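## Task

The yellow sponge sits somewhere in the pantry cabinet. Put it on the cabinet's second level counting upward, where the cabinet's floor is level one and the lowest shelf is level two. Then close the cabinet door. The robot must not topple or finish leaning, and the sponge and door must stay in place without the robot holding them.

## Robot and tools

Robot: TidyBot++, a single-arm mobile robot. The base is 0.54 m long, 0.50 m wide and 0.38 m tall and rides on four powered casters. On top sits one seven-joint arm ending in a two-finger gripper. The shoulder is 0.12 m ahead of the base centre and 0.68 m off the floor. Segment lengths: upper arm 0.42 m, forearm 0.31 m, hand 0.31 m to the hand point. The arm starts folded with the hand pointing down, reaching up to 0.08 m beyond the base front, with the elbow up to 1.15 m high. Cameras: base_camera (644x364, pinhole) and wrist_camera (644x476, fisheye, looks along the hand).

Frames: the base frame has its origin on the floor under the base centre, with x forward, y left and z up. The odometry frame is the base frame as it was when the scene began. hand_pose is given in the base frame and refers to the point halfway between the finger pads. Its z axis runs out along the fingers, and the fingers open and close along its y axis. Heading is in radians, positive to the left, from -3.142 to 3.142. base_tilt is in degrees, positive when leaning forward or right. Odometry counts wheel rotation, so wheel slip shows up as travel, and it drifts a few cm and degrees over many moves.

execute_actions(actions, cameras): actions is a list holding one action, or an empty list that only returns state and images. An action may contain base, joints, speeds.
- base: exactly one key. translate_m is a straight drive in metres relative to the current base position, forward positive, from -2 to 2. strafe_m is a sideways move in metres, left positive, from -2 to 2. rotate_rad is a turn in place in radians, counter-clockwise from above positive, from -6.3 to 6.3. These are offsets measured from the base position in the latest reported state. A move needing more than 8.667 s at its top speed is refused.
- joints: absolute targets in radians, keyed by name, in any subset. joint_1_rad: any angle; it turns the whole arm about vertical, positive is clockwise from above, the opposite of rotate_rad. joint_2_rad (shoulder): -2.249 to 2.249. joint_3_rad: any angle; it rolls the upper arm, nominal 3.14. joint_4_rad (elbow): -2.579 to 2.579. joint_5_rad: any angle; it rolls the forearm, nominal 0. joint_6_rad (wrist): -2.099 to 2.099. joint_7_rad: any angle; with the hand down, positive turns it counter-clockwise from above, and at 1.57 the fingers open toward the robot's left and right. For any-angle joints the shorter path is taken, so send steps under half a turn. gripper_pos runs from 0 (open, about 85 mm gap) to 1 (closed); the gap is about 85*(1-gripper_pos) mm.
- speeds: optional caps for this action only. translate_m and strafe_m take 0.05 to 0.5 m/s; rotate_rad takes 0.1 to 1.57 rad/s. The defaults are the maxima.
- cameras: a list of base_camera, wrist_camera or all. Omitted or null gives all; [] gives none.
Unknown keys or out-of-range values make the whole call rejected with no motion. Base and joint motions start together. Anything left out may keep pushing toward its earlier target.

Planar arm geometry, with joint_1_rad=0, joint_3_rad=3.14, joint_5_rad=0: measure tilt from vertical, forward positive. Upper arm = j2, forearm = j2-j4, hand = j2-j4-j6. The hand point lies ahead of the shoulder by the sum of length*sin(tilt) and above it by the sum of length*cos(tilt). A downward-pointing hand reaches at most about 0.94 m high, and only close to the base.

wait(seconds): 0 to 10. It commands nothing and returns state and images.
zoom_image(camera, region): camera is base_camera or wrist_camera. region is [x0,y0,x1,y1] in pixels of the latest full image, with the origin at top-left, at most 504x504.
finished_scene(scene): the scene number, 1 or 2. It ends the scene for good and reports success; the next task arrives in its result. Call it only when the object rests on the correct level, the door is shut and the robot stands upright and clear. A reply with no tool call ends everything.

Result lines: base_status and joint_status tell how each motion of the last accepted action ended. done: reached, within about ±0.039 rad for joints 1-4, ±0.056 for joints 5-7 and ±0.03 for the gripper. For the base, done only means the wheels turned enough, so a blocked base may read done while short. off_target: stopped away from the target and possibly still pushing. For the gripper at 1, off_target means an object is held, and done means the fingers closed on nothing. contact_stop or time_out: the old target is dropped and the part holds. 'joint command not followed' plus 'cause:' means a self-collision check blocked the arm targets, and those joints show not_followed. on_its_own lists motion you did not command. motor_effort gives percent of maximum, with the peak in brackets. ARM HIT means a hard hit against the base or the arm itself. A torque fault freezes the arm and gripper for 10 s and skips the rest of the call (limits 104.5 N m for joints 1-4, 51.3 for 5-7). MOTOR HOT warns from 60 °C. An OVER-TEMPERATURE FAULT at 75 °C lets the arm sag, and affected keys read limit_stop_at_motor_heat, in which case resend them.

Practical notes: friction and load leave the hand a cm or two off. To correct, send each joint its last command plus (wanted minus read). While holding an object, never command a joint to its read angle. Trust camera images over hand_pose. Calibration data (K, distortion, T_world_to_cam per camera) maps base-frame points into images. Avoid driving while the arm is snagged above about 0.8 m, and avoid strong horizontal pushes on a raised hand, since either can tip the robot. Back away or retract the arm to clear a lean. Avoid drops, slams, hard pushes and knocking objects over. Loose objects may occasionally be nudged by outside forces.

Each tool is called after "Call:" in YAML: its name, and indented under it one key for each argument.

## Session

Call:
execute_actions:
  actions:
    - {"joints":{"joint_6_rad":0.5}}

Scene clock: 1.63 s.
base_odometry: x=+0.000 y=+0.000 heading=+0.000 (m, m, rad; odometry frame)
base_tilt: forward=+0.7 right=+0.1 (deg)
base_status: not commanded
joint_positions: joint_1_rad=+0.051 joint_2_rad=-0.323 joint_3_rad=+3.170 joint_4_rad=-2.533 joint_5_rad=-0.030 joint_6_rad=+0.480 joint_7_rad=+1.527 gripper_pos=+0.000
joint_status: all done
motor_effort: joint_1_rad=-1(2) joint_2_rad=-7(7) joint_3_rad=+1(1) joint_4_rad=+20(20) joint_5_rad=+0(0) joint_6_rad=+9(9) joint_7_rad=+1(1) (%)
hand_pose: x=+0.5437 y=-0.0374 z=+0.8434 quat_wxyz=(+0.004, +0.759, -0.064, +0.648) (m; base frame)
pictures: base_camera, wrist_camera
camera_calibration (this result's frames):
wrist_camera: T_world_to_cam=[[-0.0686534, -0.995825, -0.0601677, 0.0589652], [-0.141451, 0.0694171, -0.987508, 0.969221], [0.987562, -0.059285, -0.145626, -0.280092], [0, 0, 0, 1]] pos_world=[0.417753, -0.0251667, 0.919873]
Images, in order (width x height): base_camera 644x364, wrist_camera 644x476.

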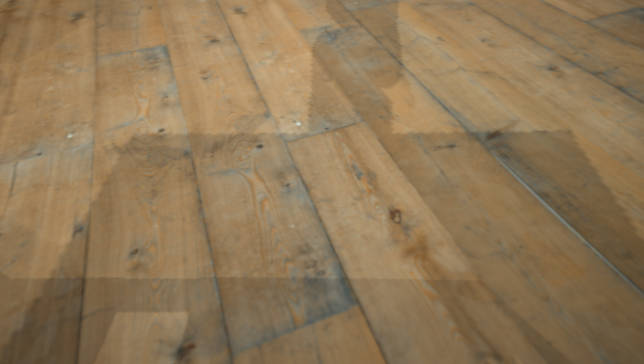

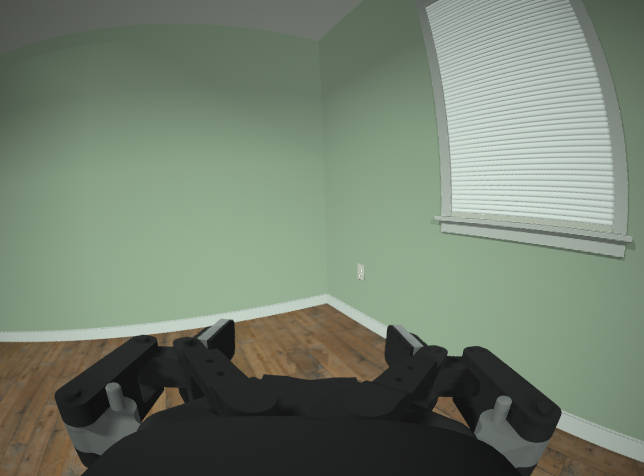

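Call:
execute_actions:
  actions:
    - {"base":{"rotate_rad":2.1},"joints":{"joint_1_rad":0,"joint_3_rad":3.14,"joint_5_rad":0,"joint_7_rad":1.57}}
  cameras: ["wrist_camera"]

Call:
execute_actions:
  actions:
    - {"base":{"rotate_rad":2.1}}
  cameras: ["wrist_camera"]

Scene clock: 5.67 s.
base_odometry: x=+0.000 y=+0.000 heading=+2.100 (m, m, rad; odometry frame)
base_tilt: forward=+0.7 right=+0.1 (deg)
base_status: done
joint_positions: joint_1_rad=+0.017 joint_2_rad=-0.323 joint_3_rad=+3.152 joint_4_rad=-2.533 joint_5_rad=-0.030 joint_6_rad=+0.480 joint_7_rad=+1.542 gripper_pos=+0.000
joint_status: all done
motor_effort: joint_1_rad=-1(2) joint_2_rad=-7(8) joint_3_rad=+1(1) joint_4_rad=+20(20) joint_5_rad=+0(2) joint_6_rad=+9(9) joint_7_rad=+1(1) (%)
hand_pose: x=+0.5449 y=-0.0148 z=+0.8434 quat_wxyz=(-0.006, +0.761, -0.037, +0.648) (m; base frame)
pictures: wrist_camera
camera_calibration (this result's frames):
wrist_camera: T_world_to_cam=[[-0.0155904, -0.99906, -0.0404482, 0.0359608], [-0.14552, 0.0422896, -0.988451, 0.970427], [0.989232, -0.0095243, -0.146043, -0.279722], [0, 0, 0, 1]] pos_world=[0.418487, -0.00777604, 0.919822]
Images, in order (width x height): wrist_camera 644x476.

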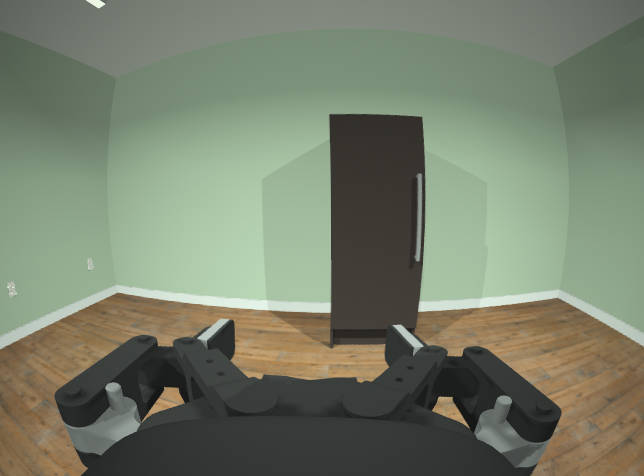

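Scene clock: 8.33 s.
base_odometry: x=+0.000 y=+0.000 heading=-2.084 (m, m, rad; odometry frame)
base_tilt: forward=+0.7 right=+0.1 (deg)
base_status: done
joint_positions: joint_1_rad=+0.016 joint_2_rad=-0.323 joint_3_rad=+3.151 joint_4_rad=-2.533 joint_5_rad=-0.030 joint_6_rad=+0.480 joint_7_rad=+1.542 gripper_pos=+0.000
joint_status: not commanded
motor_effort: joint_1_rad=-1(2) joint_2_rad=-7(8) joint_3_rad=+1(0) joint_4_rad=+20(20) joint_5_rad=+1(1) joint_6_rad=+9(9) joint_7_rad=+1(1) (%)
hand_pose: x=+0.5449 y=-0.0138 z=+0.8434 quat_wxyz=(-0.006, +0.761, -0.036, +0.648) (m; base frame)
pictures: wrist_camera
camera_calibration (this result's frames):
wrist_camera: T_world_to_cam=[[-0.0133017, -0.99911, -0.0400181, 0.0353951], [-0.145623, 0.0415306, -0.988468, 0.970443], [0.989251, -0.00732077, -0.146046, -0.279708], [0, 0, 0, 1]] pos_world=[0.418491, -0.00698724, 0.919818]
Images, in order (width x height): wrist_camera 644x476.

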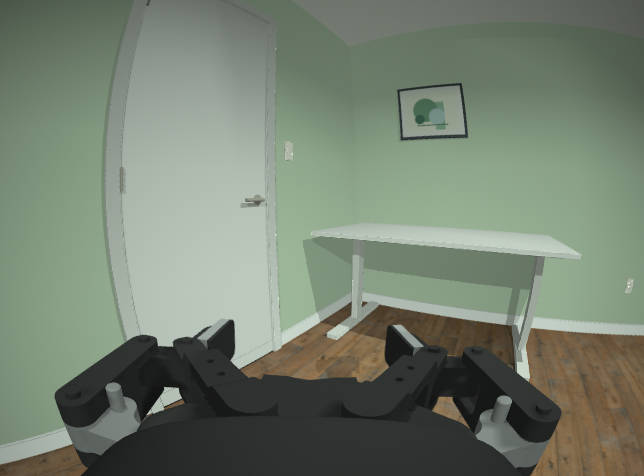

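Call:
execute_actions:
  actions:
    - {"base":{"rotate_rad":-2.1}}
  cameras: []

Call:
execute_actions:
  actions:
    - {"base":{"translate_m":0.85},"joints":{"joint_6_rad":0.75,"joint_1_rad":0.03}}

Scene clock: 12.30 s.
base_odometry: x=+0.000 y=+0.000 heading=+2.100 (m, m, rad; odometry frame)
base_tilt: forward=+0.7 right=+0.1 (deg)
base_status: done
joint_positions: joint_1_rad=+0.013 joint_2_rad=-0.323 joint_3_rad=+3.147 joint_4_rad=-2.533 joint_5_rad=-0.030 joint_6_rad=+0.480 joint_7_rad=+1.542 gripper_pos=+0.000
joint_status: not commanded
motor_effort: joint_1_rad=-1(2) joint_2_rad=-7(8) joint_3_rad=+1(2) joint_4_rad=+20(20) joint_5_rad=+0(0) joint_6_rad=+9(9) joint_7_rad=+1(1) (%)
hand_pose: x=+0.5449 y=-0.0110 z=+0.8434 quat_wxyz=(-0.008, +0.761, -0.033, +0.648) (m; base frame)
pictures: none
No camera images: the call's "cameras" was empty. Leave "cameras" out to get every camera's image.

Scene clock: 15.37 s.
base_odometry: x=-0.428 y=+0.735 heading=+2.099 (m, m, rad; odometry frame)
base_tilt: forward=+0.8 right=+0.1 (deg)
base_status: done
joint_positions: joint_1_rad=+0.021 joint_2_rad=-0.323 joint_3_rad=+3.147 joint_4_rad=-2.533 joint_5_rad=-0.030 joint_6_rad=+0.730 joint_7_rad=+1.542 gripper_pos=+0.000
joint_status: all done
motor_effort: joint_1_rad=-1(1) joint_2_rad=-7(10) joint_3_rad=+1(1) joint_4_rad=+20(23) joint_5_rad=+1(0) joint_6_rad=+10(11) joint_7_rad=+1(1) (%)
hand_pose: x=+0.5475 y=-0.0164 z=+0.9218 quat_wxyz=(-0.003, +0.673, -0.034, +0.739) (m; base frame)
pictures: base_camera, wrist_camera
camera_calibration (this result's frames):
wrist_camera: T_world_to_cam=[[-0.0125227, -0.999431, -0.0313076, 0.0274932], [0.105107, 0.0298209, -0.994014, 0.916075], [0.994382, -0.0157384, 0.104674, -0.504853], [0, 0, 0, 1]] pos_world=[0.406075, -0.00778619, 0.964297]
Images, in order (width x height): base_camera 644x364, wrist_camera 644x476.

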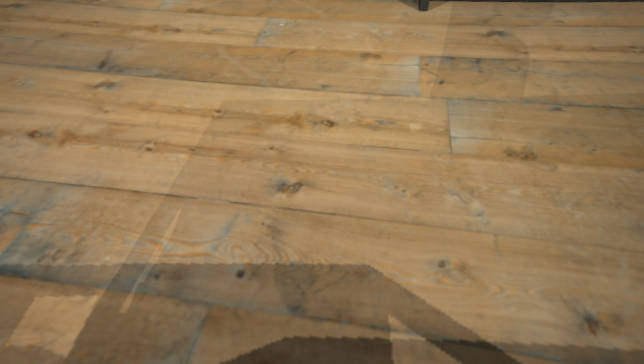

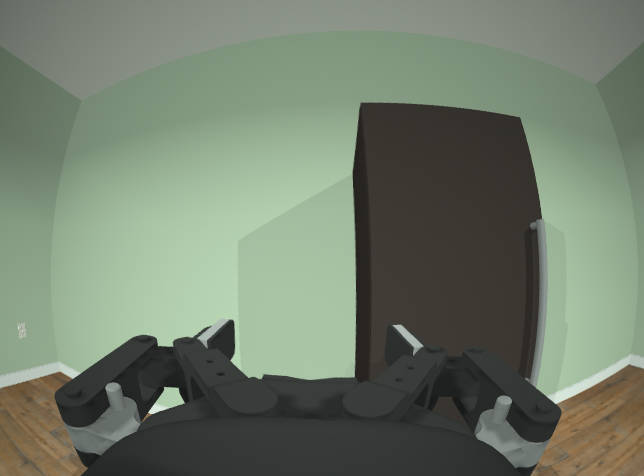

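Call:
execute_actions:
  actions:
    - {"base":{"strafe_m":-0.6}}
  cameras: []

Call:
execute_actions:
  actions:
    - {"base":{"translate_m":0.22}}

Scene clock: 20.63 s.
base_odometry: x=+0.090 y=+1.037 heading=+2.099 (m, m, rad; odometry frame)
base_tilt: forward=+0.7 right=+0.1 (deg)
base_status: done
joint_positions: joint_1_rad=+0.021 joint_2_rad=-0.323 joint_3_rad=+3.147 joint_4_rad=-2.533 joint_5_rad=-0.030 joint_6_rad=+0.730 joint_7_rad=+1.542 gripper_pos=+0.000
joint_status: not commanded
motor_effort: joint_1_rad=-1(2) joint_2_rad=-7(8) joint_3_rad=+1(2) joint_4_rad=+20(20) joint_5_rad=+0(1) joint_6_rad=+9(9) joint_7_rad=+1(1) (%)
hand_pose: x=+0.5475 y=-0.0163 z=+0.9218 quat_wxyz=(-0.003, +0.673, -0.034, +0.739) (m; base frame)
pictures: none
No camera images: the call's "cameras" was empty. Leave "cameras" out to get every camera's image.

Scene clock: 22.33 s.
base_odometry: x=-0.021 y=+1.228 heading=+2.099 (m, m, rad; odometry frame)
base_tilt: forward=+0.7 right=+0.1 (deg)
base_status: done
joint_positions: joint_1_rad=+0.021 joint_2_rad=-0.323 joint_3_rad=+3.147 joint_4_rad=-2.533 joint_5_rad=-0.030 joint_6_rad=+0.730 joint_7_rad=+1.542 gripper_pos=+0.000
joint_status: not commanded
motor_effort: joint_1_rad=-1(2) joint_2_rad=-7(11) joint_3_rad=+1(1) joint_4_rad=+20(21) joint_5_rad=+0(0) joint_6_rad=+9(10) joint_7_rad=+1(1) (%)
hand_pose: x=+0.5476 y=-0.0163 z=+0.9215 quat_wxyz=(-0.003, +0.674, -0.034, +0.738) (m; base frame)
pictures: base_camera, wrist_camera
camera_calibration (this result's frames):
wrist_camera: T_world_to_cam=[[-0.0123838, -0.999435, -0.031259, 0.0274432], [0.10457, 0.0297956, -0.994071, 0.916178], [0.99444, -0.0155791, 0.104142, -0.504495], [0, 0, 0, 1]] pos_world=[0.406226, -0.00772994, 0.964143]
Images, in order (width x height): base_camera 644x364, wrist_camera 644x476.

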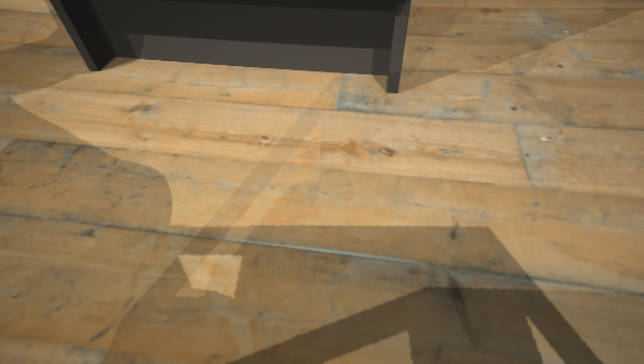

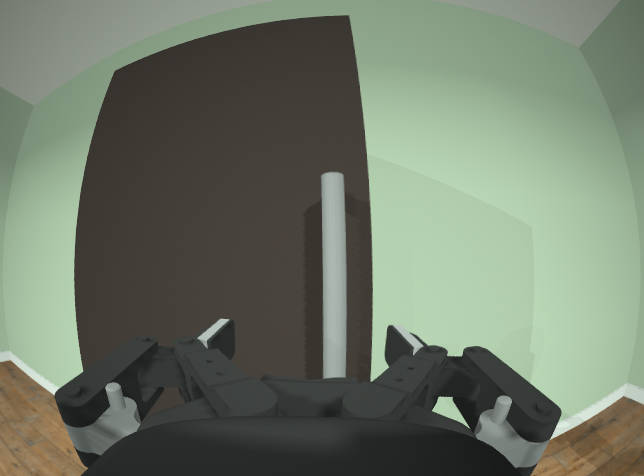

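Call:
execute_actions:
  actions:
    - {"base":{"rotate_rad":-0.17}}
  cameras: []

Call:
execute_actions:
  actions:
    - {"base":{"strafe_m":0.045}}
  cameras: []

Call:
execute_actions:
  actions:
    - {"base":{"translate_m":0.1},"speeds":{"translate_m":0.15}}

Scene clock: 25.93 s.
base_odometry: x=-0.021 y=+1.228 heading=+1.929 (m, m, rad; odometry frame)
base_tilt: forward=+0.7 right=+0.1 (deg)
base_status: done
joint_positions: joint_1_rad=+0.021 joint_2_rad=-0.323 joint_3_rad=+3.147 joint_4_rad=-2.533 joint_5_rad=-0.030 joint_6_rad=+0.730 joint_7_rad=+1.542 gripper_pos=+0.000
joint_status: not commanded
motor_effort: joint_1_rad=-1(2) joint_2_rad=-7(8) joint_3_rad=+1(2) joint_4_rad=+20(20) joint_5_rad=+0(1) joint_6_rad=+9(9) joint_7_rad=+1(1) (%)
hand_pose: x=+0.5476 y=-0.0163 z=+0.9215 quat_wxyz=(-0.003, +0.674, -0.034, +0.738) (m; base frame)
pictures: none
No camera images: the call's "cameras" was empty. Leave "cameras" out to get every camera's image.

Scene clock: 26.90 s.
base_odometry: x=-0.063 y=+1.212 heading=+1.928 (m, m, rad; odometry frame)
base_tilt: forward=+0.8 right=+0.1 (deg)
base_status: done
joint_positions: joint_1_rad=+0.021 joint_2_rad=-0.323 joint_3_rad=+3.146 joint_4_rad=-2.533 joint_5_rad=-0.030 joint_6_rad=+0.730 joint_7_rad=+1.542 gripper_pos=+0.000
joint_status: not commanded
motor_effort: joint_1_rad=-1(2) joint_2_rad=-7(10) joint_3_rad=+1(2) joint_4_rad=+20(21) joint_5_rad=+0(1) joint_6_rad=+9(10) joint_7_rad=+1(1) (%)
hand_pose: x=+0.5476 y=-0.0161 z=+0.9215 quat_wxyz=(-0.004, +0.674, -0.034, +0.738) (m; base frame)
pictures: none
No camera images: the call's "cameras" was empty. Leave "cameras" out to get every camera's image.

Scene clock: 28.23 s.
base_odometry: x=-0.098 y=+1.306 heading=+1.928 (m, m, rad; odometry frame)
base_tilt: forward=+0.7 right=+0.1 (deg)
base_status: done
joint_positions: joint_1_rad=+0.021 joint_2_rad=-0.323 joint_3_rad=+3.146 joint_4_rad=-2.533 joint_5_rad=-0.030 joint_6_rad=+0.730 joint_7_rad=+1.542 gripper_pos=+0.000
joint_status: not commanded
motor_effort: joint_1_rad=-1(2) joint_2_rad=-7(10) joint_3_rad=+1(1) joint_4_rad=+20(21) joint_5_rad=+1(1) joint_6_rad=+9(10) joint_7_rad=+1(1) (%)
hand_pose: x=+0.5476 y=-0.0161 z=+0.9216 quat_wxyz=(-0.004, +0.674, -0.034, +0.738) (m; base frame)
pictures: base_camera, wrist_camera
camera_calibration (this result's frames):
wrist_camera: T_world_to_cam=[[-0.0120674, -0.999443, -0.0311005, 0.0272975], [0.104617, 0.0296702, -0.99407, 0.91617], [0.994439, -0.0152495, 0.1042, -0.50453], [0, 0, 0, 1]] pos_world=[0.406207, -0.00759447, 0.964159]
Images, in order (width x height): base_camera 644x364, wrist_camera 644x476.

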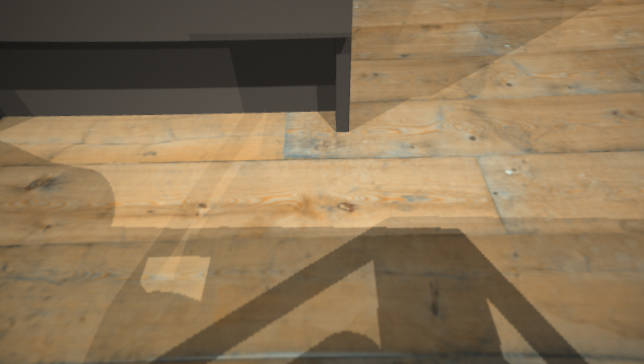

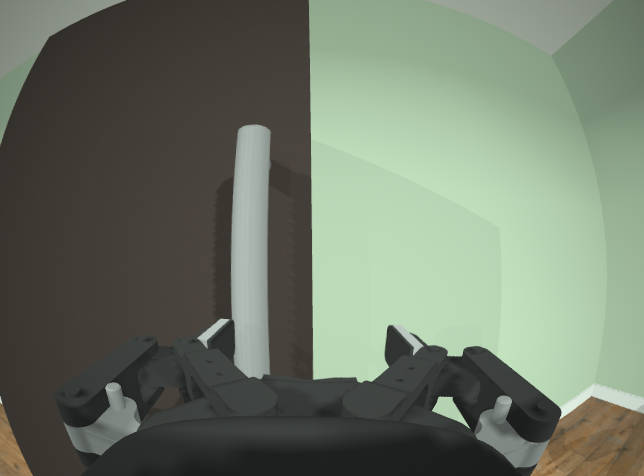

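Call:
execute_actions:
  actions:
    - {"base":{"strafe_m":0.04}}
  cameras: []

Call:
execute_actions:
  actions:
    - {"base":{"translate_m":0.055},"speeds":{"translate_m":0.1}}
  cameras: []

Call:
execute_actions:
  actions:
    - {"joints":{"gripper_pos":0.78}}

Scene clock: 30.77 s.
base_odometry: x=-0.136 y=+1.292 heading=+1.928 (m, m, rad; odometry frame)
base_tilt: forward=+0.7 right=+0.1 (deg)
base_status: done
joint_positions: joint_1_rad=+0.021 joint_2_rad=-0.323 joint_3_rad=+3.145 joint_4_rad=-2.533 joint_5_rad=-0.030 joint_6_rad=+0.730 joint_7_rad=+1.542 gripper_pos=+0.000
joint_status: not commanded
motor_effort: joint_1_rad=-2(2) joint_2_rad=-7(7) joint_3_rad=+1(1) joint_4_rad=+20(20) joint_5_rad=+0(1) joint_6_rad=+9(9) joint_7_rad=+1(1) (%)
hand_pose: x=+0.5476 y=-0.0156 z=+0.9216 quat_wxyz=(-0.004, +0.674, -0.034, +0.738) (m; base frame)
pictures: none
No camera images: the call's "cameras" was empty. Leave "cameras" out to get every camera's image.

Scene clock: 31.87 s.
base_odometry: x=-0.155 y=+1.343 heading=+1.928 (m, m, rad; odometry frame)
base_tilt: forward=+0.7 right=+0.1 (deg)
base_status: done
joint_positions: joint_1_rad=+0.021 joint_2_rad=-0.323 joint_3_rad=+3.145 joint_4_rad=-2.533 joint_5_rad=-0.030 joint_6_rad=+0.730 joint_7_rad=+1.542 gripper_pos=+0.000
joint_status: not commanded
motor_effort: joint_1_rad=-1(1) joint_2_rad=-7(9) joint_3_rad=+1(1) joint_4_rad=+20(21) joint_5_rad=+1(1) joint_6_rad=+9(10) joint_7_rad=+1(1) (%)
hand_pose: x=+0.5475 y=-0.0156 z=+0.9217 quat_wxyz=(-0.004, +0.673, -0.034, +0.738) (m; base frame)
pictures: none
No camera images: the call's "cameras" was empty. Leave "cameras" out to get every camera's image.

Scene clock: 32.87 s.
base_odometry: x=-0.155 y=+1.343 heading=+1.928 (m, m, rad; odometry frame)
base_tilt: forward=+0.7 right=+0.1 (deg)
base_status: not commanded
joint_positions: joint_1_rad=+0.023 joint_2_rad=-0.323 joint_3_rad=+3.145 joint_4_rad=-2.533 joint_5_rad=-0.029 joint_6_rad=+0.730 joint_7_rad=+1.550 gripper_pos=+0.745
joint_status: gripper_pos off_target (ended at +0.745, target +0.780)
motor_effort: joint_1_rad=-2(4) joint_2_rad=-4(7) joint_3_rad=+0(3) joint_4_rad=+21(25) joint_5_rad=+1(3) joint_6_rad=+9(11) joint_7_rad=+0(1) (%)
hand_pose: x=+0.5474 y=-0.0163 z=+0.9215 quat_wxyz=(+0.000, +0.674, -0.031, +0.738) (m; base frame)
pictures: base_camera, wrist_camera
camera_calibration (this result's frames):
wrist_camera: T_world_to_cam=[[-0.0133835, -0.999678, -0.0215361, 0.0189997], [0.10421, 0.0200262, -0.994354, 0.916469], [0.994465, -0.0155522, 0.103909, -0.504146], [0, 0, 0, 1]] pos_world=[0.406104, -0.00720044, 0.964089]
Images, in order (width x height): base_camera 644x364, wrist_camera 644x476.

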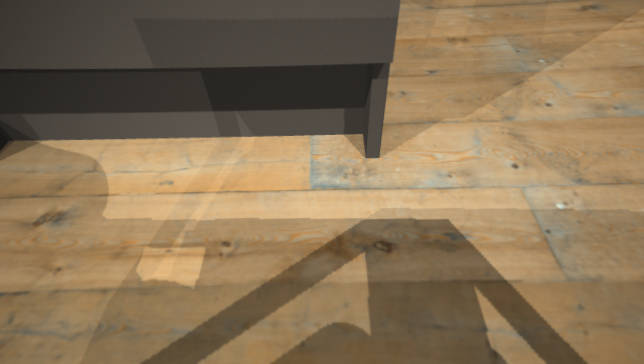

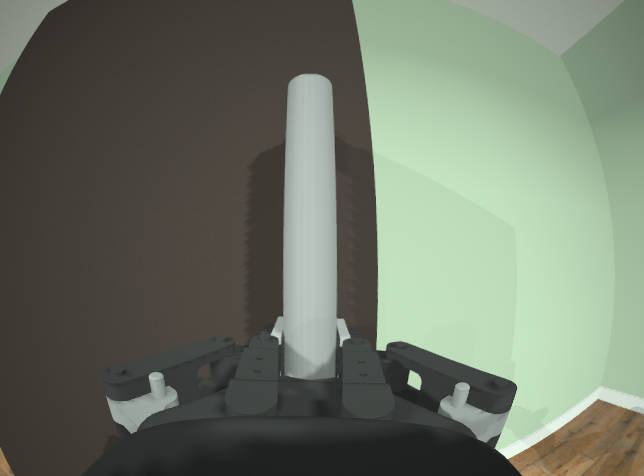

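Call:
execute_actions:
  actions:
    - {"base":{"translate_m":-0.17},"joints":{"gripper_pos":0.95},"speeds":{"translate_m":0.12}}
  cameras: []

Call:
execute_actions:
  actions:
    - {"base":{"strafe_m":0.07},"speeds":{"strafe_m":0.12}}
  cameras: []

Call:
execute_actions:
  actions:
    - {"base":{"translate_m":-0.12},"speeds":{"translate_m":0.12}}
  cameras: []

Call:
execute_actions:
  actions:
    - {"base":{"strafe_m":0.12},"speeds":{"strafe_m":0.12}}
  cameras: []

Call:
execute_actions:
  actions:
    - {"base":{"translate_m":-0.08},"speeds":{"translate_m":0.12}}
  cameras: []

Call:
execute_actions:
  actions:
    - {"base":{"strafe_m":0.13},"speeds":{"strafe_m":0.12}}
  cameras: []

Call:
execute_actions:
  actions:
    - {"base":{"translate_m":-0.05},"speeds":{"translate_m":0.12}}
  cameras: []

Call:
execute_actions:
  actions:
    - {"base":{"strafe_m":0.12},"speeds":{"strafe_m":0.12}}

Scene clock: 45.13 s.
base_odometry: x=-0.096 y=+1.184 heading=+1.928 (m, m, rad; odometry frame)
base_tilt: forward=+0.7 right=+0.1 (deg)
base_status: done
joint_positions: joint_1_rad=-0.003 joint_2_rad=-0.313 joint_3_rad=+3.102 joint_4_rad=-2.526 joint_5_rad=+0.002 joint_6_rad=+0.730 joint_7_rad=+1.552 gripper_pos=+0.749
joint_status: gripper_pos off_target (ended at +0.749, target +0.950)
motor_effort: joint_1_rad=+7(9) joint_2_rad=-13(14) joint_3_rad=+9(11) joint_4_rad=+16(21) joint_5_rad=-5(6) joint_6_rad=+10(13) joint_7_rad=+2(1) (%)
hand_pose: x=+0.5503 y=+0.0224 z=+0.9210 quat_wxyz=(-0.018, +0.675, +0.013, +0.737) (m; base frame)
pictures: none
No camera images: the call's "cameras" was empty. Leave "cameras" out to get every camera's image.

Scene clock: 46.30 s.
base_odometry: x=-0.161 y=+1.159 heading=+1.928 (m, m, rad; odometry frame)
base_tilt: forward=+0.7 right=+0.1 (deg)
base_status: done
joint_positions: joint_1_rad=+0.069 joint_2_rad=-0.317 joint_3_rad=+3.181 joint_4_rad=-2.529 joint_5_rad=+0.002 joint_6_rad=+0.730 joint_7_rad=+1.552 gripper_pos=+0.749
joint_status: not commanded
motor_effort: joint_1_rad=-9(11) joint_2_rad=-4(13) joint_3_rad=-7(9) joint_4_rad=+23(24) joint_5_rad=+4(6) joint_6_rad=+9(12) joint_7_rad=-1(1) (%)
hand_pose: x=+0.5477 y=-0.0467 z=+0.9210 quat_wxyz=(+0.028, +0.674, -0.045, +0.737) (m; base frame)
pictures: none
No camera images: the call's "cameras" was empty. Leave "cameras" out to get every camera's image.

Scene clock: 47.97 s.
base_odometry: x=-0.120 y=+1.047 heading=+1.928 (m, m, rad; odometry frame)
base_tilt: forward=+0.8 right=+0.1 (deg)
base_status: done
joint_positions: joint_1_rad=-0.006 joint_2_rad=-0.313 joint_3_rad=+3.100 joint_4_rad=-2.526 joint_5_rad=+0.003 joint_6_rad=+0.730 joint_7_rad=+1.552 gripper_pos=+0.751
joint_status: not commanded
motor_effort: joint_1_rad=+7(9) joint_2_rad=-13(15) joint_3_rad=+9(11) joint_4_rad=+14(21) joint_5_rad=-5(7) joint_6_rad=+10(10) joint_7_rad=+2(1) (%)
hand_pose: x=+0.5502 y=+0.0248 z=+0.9210 quat_wxyz=(-0.019, +0.675, +0.016, +0.737) (m; base frame)
pictures: none
No camera images: the call's "cameras" was empty. Leave "cameras" out to get every camera's image.

Scene clock: 49.57 s.
base_odometry: x=-0.232 y=+1.005 heading=+1.928 (m, m, rad; odometry frame)
base_tilt: forward=+0.7 right=+0.1 (deg)
base_status: done
joint_positions: joint_1_rad=+0.105 joint_2_rad=-0.338 joint_3_rad=+3.212 joint_4_rad=-2.544 joint_5_rad=-0.024 joint_6_rad=+0.730 joint_7_rad=+1.566 gripper_pos=+0.751
joint_status: not commanded
motor_effort: joint_1_rad=-14(18) joint_2_rad=+0(14) joint_3_rad=-12(15) joint_4_rad=+26(27) joint_5_rad=+8(10) joint_6_rad=+8(11) joint_7_rad=-3(3) (%)
hand_pose: x=+0.5355 y=-0.0813 z=+0.9211 quat_wxyz=(+0.052, +0.669, -0.080, +0.737) (m; base frame)
pictures: none
No camera images: the call's "cameras" was empty. Leave "cameras" out to get every camera's image.

Scene clock: 50.87 s.
base_odometry: x=-0.204 y=+0.930 heading=+1.928 (m, m, rad; odometry frame)
base_tilt: forward=+0.7 right=+0.1 (deg)
base_status: done
joint_positions: joint_1_rad=+0.025 joint_2_rad=-0.323 joint_3_rad=+3.129 joint_4_rad=-2.533 joint_5_rad=-0.021 joint_6_rad=+0.730 joint_7_rad=+1.566 gripper_pos=+0.752
joint_status: not commanded
motor_effort: joint_1_rad=-1(15) joint_2_rad=-11(12) joint_3_rad=+2(12) joint_4_rad=+16(24) joint_5_rad=+0(7) joint_6_rad=+10(10) joint_7_rad=+0(3) (%)
hand_pose: x=+0.5476 y=-0.0078 z=+0.9211 quat_wxyz=(+0.003, +0.674, -0.015, +0.738) (m; base frame)
pictures: none
No camera images: the call's "cameras" was empty. Leave "cameras" out to get every camera's image.

Scene clock: 52.57 s.
base_odometry: x=-0.325 y=+0.885 heading=+1.928 (m, m, rad; odometry frame)
base_tilt: forward=+0.7 right=+0.1 (deg)
base_status: done
joint_positions: joint_1_rad=+0.122 joint_2_rad=-0.370 joint_3_rad=+3.224 joint_4_rad=-2.568 joint_5_rad=-0.037 joint_6_rad=+0.730 joint_7_rad=+1.576 gripper_pos=+0.752
joint_status: not commanded
motor_effort: joint_1_rad=-19(21) joint_2_rad=+6(11) joint_3_rad=-15(17) joint_4_rad=+30(32) joint_5_rad=+9(12) joint_6_rad=+7(11) joint_7_rad=-4(4) (%)
hand_pose: x=+0.5213 y=-0.0947 z=+0.9211 quat_wxyz=(+0.063, +0.664, -0.094, +0.739) (m; base frame)
pictures: none
No camera images: the call's "cameras" was empty. Leave "cameras" out to get every camera's image.

Scene clock: 53.63 s.
base_odometry: x=-0.308 y=+0.838 heading=+1.927 (m, m, rad; odometry frame)
base_tilt: forward=+0.7 right=+0.1 (deg)
base_status: done
joint_positions: joint_1_rad=+0.060 joint_2_rad=-0.332 joint_3_rad=+3.161 joint_4_rad=-2.541 joint_5_rad=-0.037 joint_6_rad=+0.730 joint_7_rad=+1.576 gripper_pos=+0.753
joint_status: not commanded
motor_effort: joint_1_rad=-6(17) joint_2_rad=-7(9) joint_3_rad=-3(14) joint_4_rad=+20(28) joint_5_rad=+4(10) joint_6_rad=+9(11) joint_7_rad=-1(4) (%)
hand_pose: x=+0.5425 y=-0.0410 z=+0.9212 quat_wxyz=(+0.027, +0.672, -0.045, +0.738) (m; base frame)
pictures: none
No camera images: the call's "cameras" was empty. Leave "cameras" out to get every camera's image.

Scene clock: 55.27 s.
base_odometry: x=-0.420 y=+0.796 heading=+1.927 (m, m, rad; odometry frame)
base_tilt: forward=+0.7 right=+0.1 (deg)
base_status: done
joint_positions: joint_1_rad=+0.125 joint_2_rad=-0.373 joint_3_rad=+3.223 joint_4_rad=-2.570 joint_5_rad=-0.043 joint_6_rad=+0.730 joint_7_rad=+1.583 gripper_pos=+0.753
joint_status: not commanded
motor_effort: joint_1_rad=-17(22) joint_2_rad=+7(9) joint_3_rad=-14(17) joint_4_rad=+29(33) joint_5_rad=+10(13) joint_6_rad=+7(11) joint_7_rad=-4(5) (%)
hand_pose: x=+0.5200 y=-0.0963 z=+0.9208 quat_wxyz=(+0.067, +0.664, -0.095, +0.739) (m; base frame)
pictures: base_camera, wrist_camera
camera_calibration (this result's frames):
wrist_camera: T_world_to_cam=[[-0.19717, -0.979974, -0.0278448, 0.0419139], [0.117583, 0.00455895, -0.993053, 0.910608], [0.973293, -0.199074, 0.114329, -0.494289], [0, 0, 0, 1]] pos_world=[0.38228, -0.0614769, 0.961961]
Images, in order (width x height): base_camera 644x364, wrist_camera 644x476.

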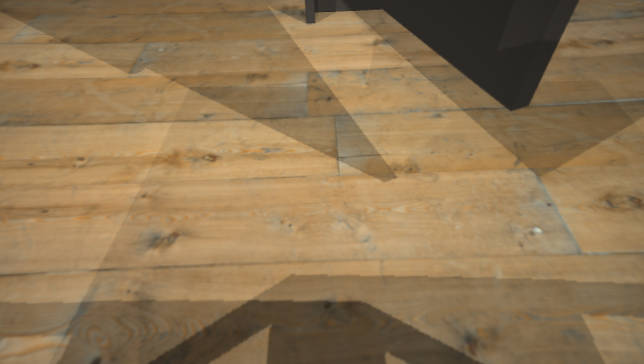

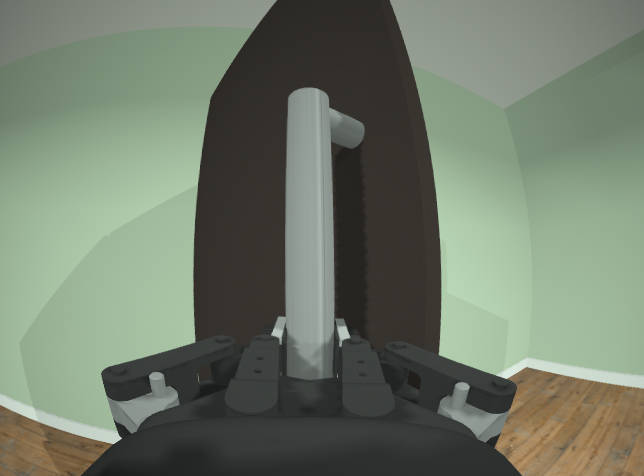

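Same state as before. Repeat.

Call:
execute_actions:
  actions:
    - {"joints":{"gripper_pos":0.3}}
  cameras: []

Call:
execute_actions:
  actions:
    - {"base":{"translate_m":-0.15}}
  cameras: []

Call:
execute_actions:
  actions:
    - {"base":{"strafe_m":-0.25},"joints":{"gripper_pos":0,"joint_1_rad":0,"joint_6_rad":0.2}}
  cameras: []

Call:
execute_actions:
  actions:
    - {"base":{"translate_m":0.2}}

Scene clock: 58.50 s.
base_odometry: x=-0.420 y=+0.796 heading=+1.927 (m, m, rad; odometry frame)
base_tilt: forward=+0.7 right=+0.1 (deg)
base_status: not commanded
joint_positions: joint_1_rad=+0.059 joint_2_rad=-0.351 joint_3_rad=+3.159 joint_4_rad=-2.556 joint_5_rad=-0.042 joint_6_rad=+0.731 joint_7_rad=+1.583 gripper_pos=+0.300
joint_status: all done
motor_effort: joint_1_rad=-4(18) joint_2_rad=-1(7) joint_3_rad=-2(14) joint_4_rad=+22(31) joint_5_rad=+3(10) joint_6_rad=+8(10) joint_7_rad=+1(4) (%)
hand_pose: x=+0.5355 y=-0.0401 z=+0.9208 quat_wxyz=(+0.028, +0.671, -0.044, +0.740) (m; base frame)
pictures: none
No camera images: the call's "cameras" was empty. Leave "cameras" out to get every camera's image.

Scene clock: 59.97 s.
base_odometry: x=-0.368 y=+0.655 heading=+1.927 (m, m, rad; odometry frame)
base_tilt: forward=+0.7 right=+0.1 (deg)
base_status: done
joint_positions: joint_1_rad=+0.047 joint_2_rad=-0.328 joint_3_rad=+3.152 joint_4_rad=-2.547 joint_5_rad=-0.040 joint_6_rad=+0.731 joint_7_rad=+1.583 gripper_pos=+0.300
joint_status: not commanded
motor_effort: joint_1_rad=-1(4) joint_2_rad=-6(10) joint_3_rad=+1(2) joint_4_rad=+20(21) joint_5_rad=+1(3) joint_6_rad=+9(10) joint_7_rad=+1(0) (%)
hand_pose: x=+0.5433 y=-0.0318 z=+0.9162 quat_wxyz=(+0.022, +0.676, -0.036, +0.735) (m; base frame)
pictures: none
No camera images: the call's "cameras" was empty. Leave "cameras" out to get every camera's image.

Scene clock: 61.73 s.
base_odometry: x=-0.134 y=+0.742 heading=+1.927 (m, m, rad; odometry frame)
base_tilt: forward=+0.8 right=+0.1 (deg)
base_status: done
joint_positions: joint_1_rad=+0.019 joint_2_rad=-0.328 joint_3_rad=+3.151 joint_4_rad=-2.544 joint_5_rad=-0.039 joint_6_rad=+0.220 joint_7_rad=+1.583 gripper_pos=+0.000
joint_status: all done
motor_effort: joint_1_rad=-1(2) joint_2_rad=-7(8) joint_3_rad=+1(2) joint_4_rad=+20(23) joint_5_rad=+1(0) joint_6_rad=+9(11) joint_7_rad=+1(1) (%)
hand_pose: x=+0.5182 y=-0.0129 z=+0.7627 quat_wxyz=(+0.003, +0.840, -0.026, +0.542) (m; base frame)
pictures: none
No camera images: the call's "cameras" was empty. Leave "cameras" out to get every camera's image.

Scene clock: 63.37 s.
base_odometry: x=-0.203 y=+0.930 heading=+1.927 (m, m, rad; odometry frame)
base_tilt: forward=+0.7 right=+0.1 (deg)
base_status: done
joint_positions: joint_1_rad=+0.019 joint_2_rad=-0.327 joint_3_rad=+3.151 joint_4_rad=-2.544 joint_5_rad=-0.039 joint_6_rad=+0.220 joint_7_rad=+1.583 gripper_pos=+0.000
joint_status: not commanded
motor_effort: joint_1_rad=-1(1) joint_2_rad=-7(10) joint_3_rad=+1(1) joint_4_rad=+20(20) joint_5_rad=+0(1) joint_6_rad=+9(9) joint_7_rad=+1(1) (%)
hand_pose: x=+0.5182 y=-0.0129 z=+0.7623 quat_wxyz=(+0.003, +0.840, -0.026, +0.541) (m; base frame)
pictures: base_camera, wrist_camera
camera_calibration (this result's frames):
wrist_camera: T_world_to_cam=[[-0.0102106, -0.999813, -0.0164062, 0.0130237], [-0.401356, 0.0191252, -0.915722, 0.963175], [0.915865, -0.00276532, -0.401476, -0.0323676], [0, 0, 0, 1]] pos_world=[0.416353, -0.00548915, 0.86922]
Images, in order (width x height): base_camera 644x364, wrist_camera 644x476.

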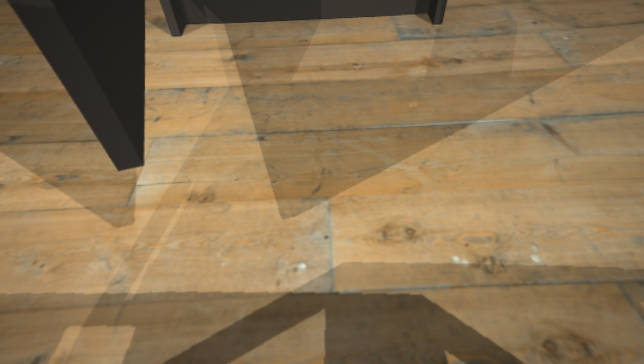

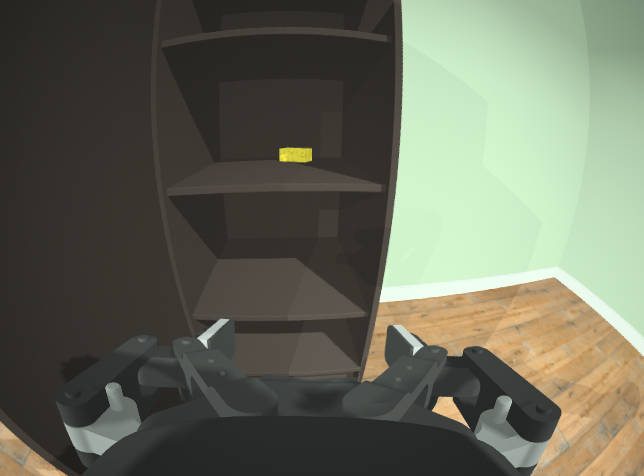

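Call:
execute_actions:
  actions:
    - {"base":{"translate_m":0.17},"joints":{"gripper_pos":1}}
  cameras: []

Call:
execute_actions:
  actions:
    - {"joints":{"joint_1_rad":-0.85}}

Scene clock: 67.33 s.
base_odometry: x=-0.262 y=+1.089 heading=+1.927 (m, m, rad; odometry frame)
base_tilt: forward=+0.8 right=+0.1 (deg)
base_status: done
joint_positions: joint_1_rad=+0.013 joint_2_rad=-0.324 joint_3_rad=+3.146 joint_4_rad=-2.543 joint_5_rad=-0.038 joint_6_rad=+0.220 joint_7_rad=+1.583 gripper_pos=+0.999
joint_status: all done
motor_effort: joint_1_rad=-1(8) joint_2_rad=-6(18) joint_3_rad=+1(7) joint_4_rad=+20(24) joint_5_rad=+1(2) joint_6_rad=+9(11) joint_7_rad=+1(1) (%)
hand_pose: x=+0.5189 y=-0.0081 z=+0.7615 quat_wxyz=(+0.001, +0.841, -0.020, +0.540) (m; base frame)
pictures: none
No camera images: the call's "cameras" was empty. Leave "cameras" out to get every camera's image.

Scene clock: 69.47 s.
base_odometry: x=-0.262 y=+1.088 heading=+1.926 (m, m, rad; odometry frame)
base_tilt: forward=+0.7 right=+0.1 (deg)
base_status: not commanded
joint_positions: joint_1_rad=-0.552 joint_2_rad=-0.321 joint_3_rad=+3.371 joint_4_rad=-2.544 joint_5_rad=-0.038 joint_6_rad=+0.220 joint_7_rad=+1.583 gripper_pos=+0.999
joint_status: joint_1_rad off_target (ended at -0.552, target -0.850)
motor_effort: joint_1_rad=-50(50) joint_2_rad=-9(14) joint_3_rad=-43(43) joint_4_rad=+26(26) joint_5_rad=+10(10) joint_6_rad=+11(12) joint_7_rad=-2(2) (%)
hand_pose: x=+0.5018 y=+0.1259 z=+0.7573 quat_wxyz=(-0.122, +0.837, +0.109, +0.522) (m; base frame)
pictures: base_camera, wrist_camera
camera_calibration (this result's frames):
wrist_camera: T_world_to_cam=[[0.343802, -0.93523, -0.0845261, 0.0173774], [-0.414414, -0.0703356, -0.907367, 0.960822], [0.842652, 0.346983, -0.411754, -0.0184745], [0, 0, 0, 1]] pos_world=[0.407771, 0.0902422, 0.86568]
Images, in order (width x height): base_camera 644x364, wrist_camera 644x476.

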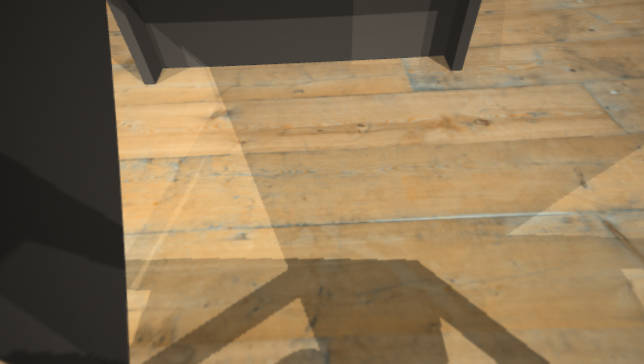

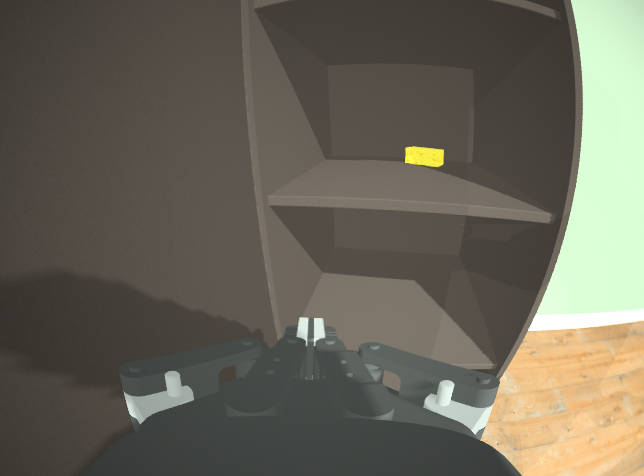

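Call:
execute_actions:
  actions:
    - {"base":{"translate_m":-0.2},"joints":{"joint_1_rad":0,"joint_3_rad":3.14}}

Scene clock: 73.10 s.
base_odometry: x=-0.192 y=+0.900 heading=+1.927 (m, m, rad; odometry frame)
base_tilt: forward=+0.7 right=+0.1 (deg)
base_status: done
joint_positions: joint_1_rad=-0.020 joint_2_rad=-0.316 joint_3_rad=+3.125 joint_4_rad=-2.519 joint_5_rad=-0.035 joint_6_rad=+0.220 joint_7_rad=+1.583 gripper_pos=+0.999
joint_status: all done
motor_effort: joint_1_rad=-1(49) joint_2_rad=-7(13) joint_3_rad=+1(42) joint_4_rad=+20(24) joint_5_rad=+0(10) joint_6_rad=+8(10) joint_7_rad=+1(2) (%)
hand_pose: x=+0.5265 y=+0.0139 z=+0.7708 quat_wxyz=(-0.010, +0.837, +0.005, +0.547) (m; base frame)
pictures: base_camera, wrist_camera
camera_calibration (this result's frames):
wrist_camera: T_world_to_cam=[[0.0559355, -0.998421, -0.00523168, -0.00343659], [-0.389377, -0.0169888, -0.920922, 0.971966], [0.919379, 0.0535493, -0.389712, -0.0481245], [0, 0, 0, 1]] pos_world=[0.422898, 0.0156584, 0.876332]
Images, in order (width x height): base_camera 644x364, wrist_camera 644x476.

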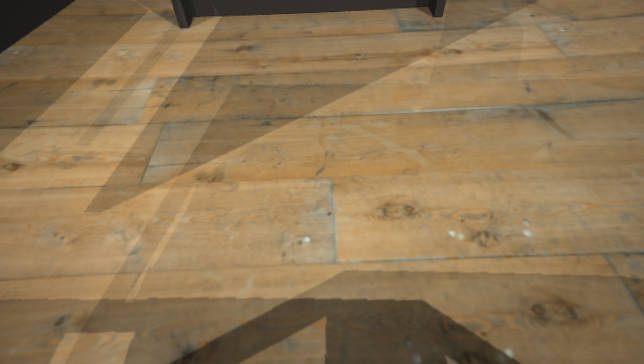

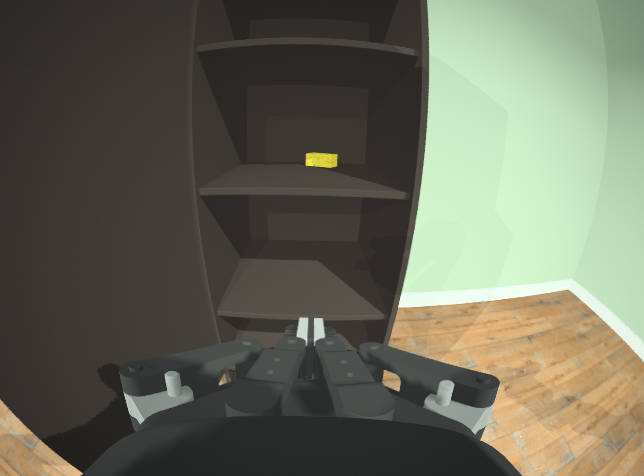

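Call:
execute_actions:
  actions:
    - {"base":{"translate_m":-0.1},"joints":{"joint_1_rad":0.02,"joint_2_rad":0.86,"joint_4_rad":-1.27,"joint_5_rad":0,"joint_6_rad":0.42,"joint_7_rad":1.57,"gripper_pos":0}}
  cameras: []

Call:
execute_actions:
  actions:
    - {"base":{"translate_m":0.25},"speeds":{"translate_m":0.2}}

Scene clock: 77.20 s.
base_odometry: x=-0.157 y=+0.807 heading=+1.928 (m, m, rad; odometry frame)
base_tilt: forward=+0.8 right=+0.1 (deg)
base_status: done
joint_positions: joint_1_rad=-0.003 joint_2_rad=+0.844 joint_3_rad=+3.125 joint_4_rad=-1.296 joint_5_rad=-0.035 joint_6_rad=+0.377 joint_7_rad=+1.583 gripper_pos=+0.000
joint_status: all done
motor_effort: joint_1_rad=-1(0) joint_2_rad=-47(49) joint_3_rad=+0(2) joint_4_rad=+21(22) joint_5_rad=+0(0) joint_6_rad=+9(9) joint_7_rad=+1(1) (%)
hand_pose: x=+1.0035 y=+0.0091 z=+0.7328 quat_wxyz=(-0.011, +0.772, -0.011, +0.636) (m; base frame)
pictures: none
No camera images: the call's "cameras" was empty. Leave "cameras" out to get every camera's image.

Scene clock: 81.13 s.
base_odometry: x=-0.242 y=+1.041 heading=+1.920 (m, m, rad; odometry frame)
base_tilt: forward=+0.6 right=+0.1 (deg)
base_status: translate_m time_out (by the wheels' count: +0.249 of +0.250)
joint_positions: joint_1_rad=+0.073 joint_2_rad=+0.702 joint_3_rad=+3.159 joint_4_rad=-1.502 joint_5_rad=-0.004 joint_6_rad=+0.362 joint_7_rad=+1.583 gripper_pos=+0.000
joint_status: not commanded
motor_effort: joint_1_rad=-13(16) joint_2_rad=-15(49) joint_3_rad=-5(6) joint_4_rad=+65(71) joint_5_rad=-3(5) joint_6_rad=+23(25) joint_7_rad=-1(1) (%)
hand_pose: x=+0.9412 y=-0.0696 z=+0.7338 quat_wxyz=(+0.034, +0.796, -0.028, +0.604) (m; base frame)
pictures: base_camera, wrist_camera
camera_calibration (this result's frames):
wrist_camera: T_world_to_cam=[[-0.0503114, -0.998233, 0.0316045, -0.0372025], [-0.257272, -0.017623, -0.966178, 1.00682], [0.965029, -0.0567408, -0.25593, -0.588192], [0, 0, 0, 1]] pos_world=[0.824776, -0.0527681, 0.823403]
Images, in order (width x height): base_camera 644x364, wrist_camera 644x476.

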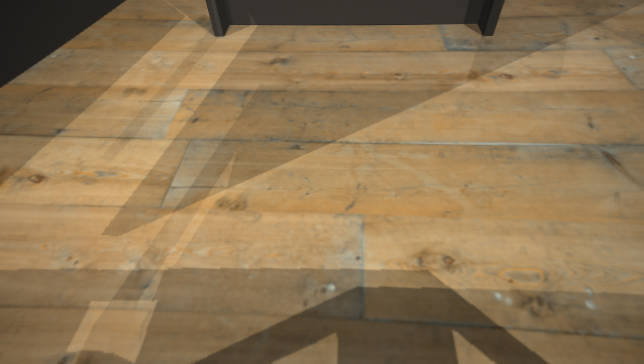

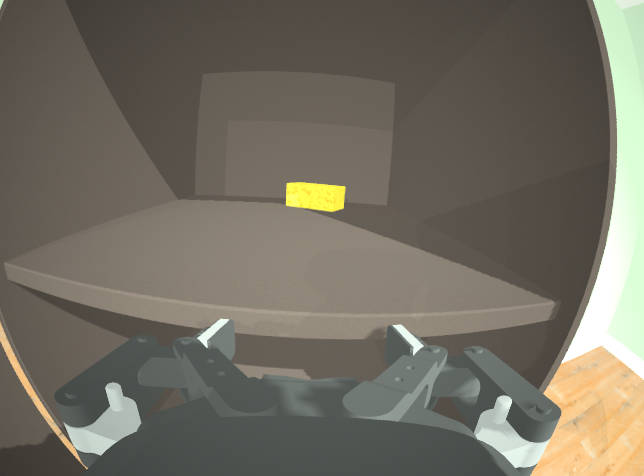

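Call:
execute_actions:
  actions:
    - {"base":{"translate_m":-0.15},"joints":{"joint_1_rad":0.07,"joint_2_rad":0.84,"joint_4_rad":-1.29,"joint_6_rad":0.46}}
  cameras: []

Call:
execute_actions:
  actions:
    - {"joints":{"joint_6_rad":0.5,"joint_2_rad":0.82}}
  cameras: []

Call:
execute_actions:
  actions:
    - {"base":{"translate_m":0.33},"speeds":{"translate_m":0.2}}

Scene clock: 84.43 s.
base_odometry: x=-0.191 y=+0.900 heading=+1.920 (m, m, rad; odometry frame)
base_tilt: forward=+0.7 right=+0.1 (deg)
base_status: done
joint_positions: joint_1_rad=+0.075 joint_2_rad=+0.845 joint_3_rad=+3.153 joint_4_rad=-1.293 joint_5_rad=-0.004 joint_6_rad=+0.420 joint_7_rad=+1.583 gripper_pos=+0.000
joint_status: all done
motor_effort: joint_1_rad=-1(13) joint_2_rad=-48(53) joint_3_rad=+0(5) joint_4_rad=+21(64) joint_5_rad=+0(4) joint_6_rad=+9(23) joint_7_rad=+1(1) (%)
hand_pose: x=+1.0039 y=-0.0720 z=+0.7465 quat_wxyz=(+0.034, +0.757, -0.026, +0.652) (m; base frame)
pictures: none
No camera images: the call's "cameras" was empty. Leave "cameras" out to get every camera's image.

Scene clock: 85.07 s.
base_odometry: x=-0.191 y=+0.900 heading=+1.920 (m, m, rad; odometry frame)
base_tilt: forward=+0.7 right=+0.1 (deg)
base_status: not commanded
joint_positions: joint_1_rad=+0.075 joint_2_rad=+0.839 joint_3_rad=+3.153 joint_4_rad=-1.293 joint_5_rad=-0.004 joint_6_rad=+0.461 joint_7_rad=+1.583 gripper_pos=+0.000
joint_status: all done
motor_effort: joint_1_rad=-1(1) joint_2_rad=-48(50) joint_3_rad=+0(0) joint_4_rad=+21(22) joint_5_rad=+0(0) joint_6_rad=+10(10) joint_7_rad=+1(1) (%)
hand_pose: x=+1.0051 y=-0.0721 z=+0.7647 quat_wxyz=(+0.035, +0.741, -0.025, +0.670) (m; base frame)
pictures: none
No camera images: the call's "cameras" was empty. Leave "cameras" out to get every camera's image.

Scene clock: 87.47 s.
base_odometry: x=-0.304 y=+1.210 heading=+1.921 (m, m, rad; odometry frame)
base_tilt: forward=+0.8 right=+0.1 (deg)
base_status: done
joint_positions: joint_1_rad=+0.072 joint_2_rad=+0.822 joint_3_rad=+3.150 joint_4_rad=-1.282 joint_5_rad=-0.004 joint_6_rad=+0.467 joint_7_rad=+1.583 gripper_pos=+0.000
joint_status: not commanded
motor_effort: joint_1_rad=-1(7) joint_2_rad=-47(51) joint_3_rad=+0(2) joint_4_rad=+21(66) joint_5_rad=+0(1) joint_6_rad=+9(23) joint_7_rad=+1(0) (%)
hand_pose: x=+1.0060 y=-0.0679 z=+0.7883 quat_wxyz=(+0.033, +0.729, -0.024, +0.683) (m; base frame)
pictures: base_camera, wrist_camera
camera_calibration (this result's frames):
wrist_camera: T_world_to_cam=[[-0.0474136, -0.998301, 0.0338666, -0.0386679], [-0.0551449, -0.031237, -0.99799, 0.896971], [0.997352, -0.0491858, -0.0535701, -0.82817], [0, 0, 0, 1]] pos_world=[0.873607, -0.0513178, 0.852112]
Images, in order (width x height): base_camera 644x364, wrist_camera 644x476.

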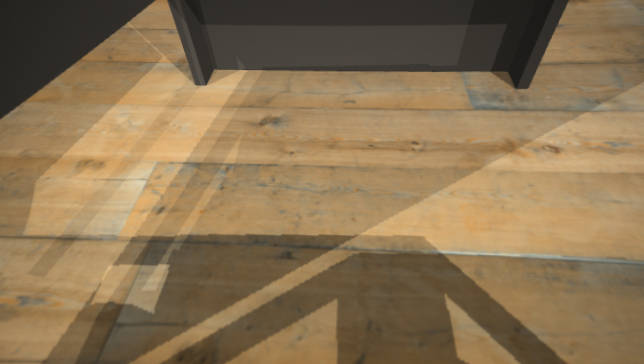

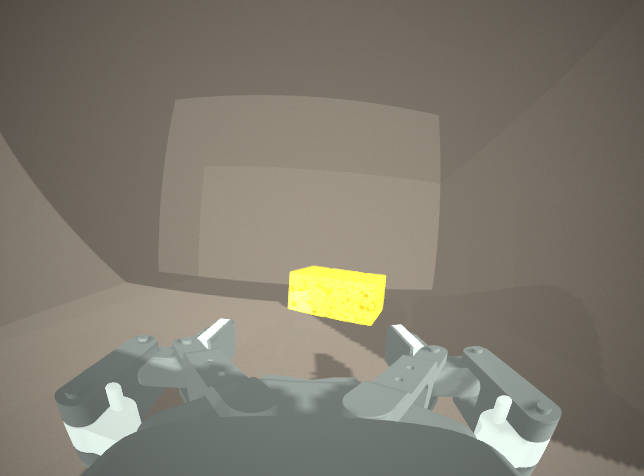

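Call:
execute_actions:
  actions:
    - {"joints":{"joint_1_rad":0.135,"joint_6_rad":0.38}}
  cameras: []

Call:
execute_actions:
  actions:
    - {"base":{"translate_m":0.09},"speeds":{"translate_m":0.1}}

Scene clock: 91.23 s.
base_odometry: x=-0.304 y=+1.210 heading=+1.921 (m, m, rad; odometry frame)
base_tilt: forward=+0.8 right=+0.1 (deg)
base_status: not commanded
joint_positions: joint_1_rad=+0.123 joint_2_rad=+0.820 joint_3_rad=+3.149 joint_4_rad=-1.282 joint_5_rad=-0.004 joint_6_rad=+0.425 joint_7_rad=+1.583 gripper_pos=+0.000
joint_status: all done
motor_effort: joint_1_rad=-1(1) joint_2_rad=-46(48) joint_3_rad=+0(1) joint_4_rad=+20(22) joint_5_rad=+0(1) joint_6_rad=+9(9) joint_7_rad=+1(1) (%)
hand_pose: x=+1.0003 y=-0.1116 z=+0.7763 quat_wxyz=(+0.048, +0.742, -0.043, +0.667) (m; base frame)
pictures: none
No camera images: the call's "cameras" was empty. Leave "cameras" out to get every camera's image.

Scene clock: 92.70 s.
base_odometry: x=-0.335 y=+1.295 heading=+1.921 (m, m, rad; odometry frame)
base_tilt: forward=+0.8 right=+0.1 (deg)
base_status: done
joint_positions: joint_1_rad=+0.123 joint_2_rad=+0.820 joint_3_rad=+3.149 joint_4_rad=-1.282 joint_5_rad=-0.004 joint_6_rad=+0.424 joint_7_rad=+1.583 gripper_pos=+0.000
joint_status: not commanded
motor_effort: joint_1_rad=-1(2) joint_2_rad=-46(46) joint_3_rad=+0(1) joint_4_rad=+20(21) joint_5_rad=+1(1) joint_6_rad=+9(9) joint_7_rad=+1(1) (%)
hand_pose: x=+1.0002 y=-0.1117 z=+0.7762 quat_wxyz=(+0.048, +0.743, -0.043, +0.667) (m; base frame)
pictures: base_camera, wrist_camera
camera_calibration (this result's frames):
wrist_camera: T_world_to_cam=[[-0.0955028, -0.994936, 0.0313219, -0.0317899], [-0.0976914, -0.0219458, -0.994975, 0.924448], [0.990624, -0.0980828, -0.0951008, -0.791722], [0, 0, 0, 1]] pos_world=[0.871573, -0.0889955, 0.845504]
Images, in order (width x height): base_camera 644x364, wrist_camera 644x476.

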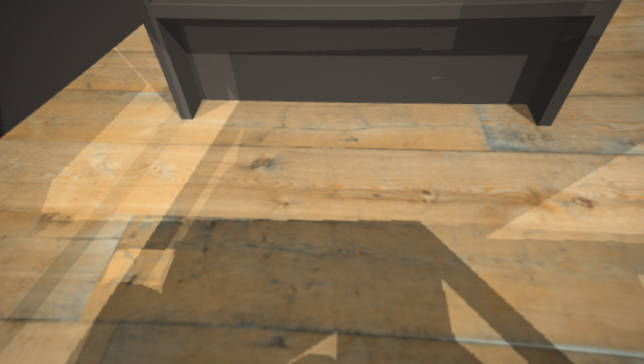

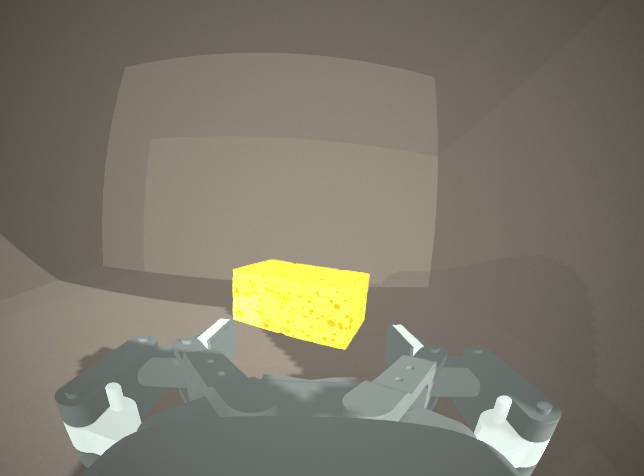

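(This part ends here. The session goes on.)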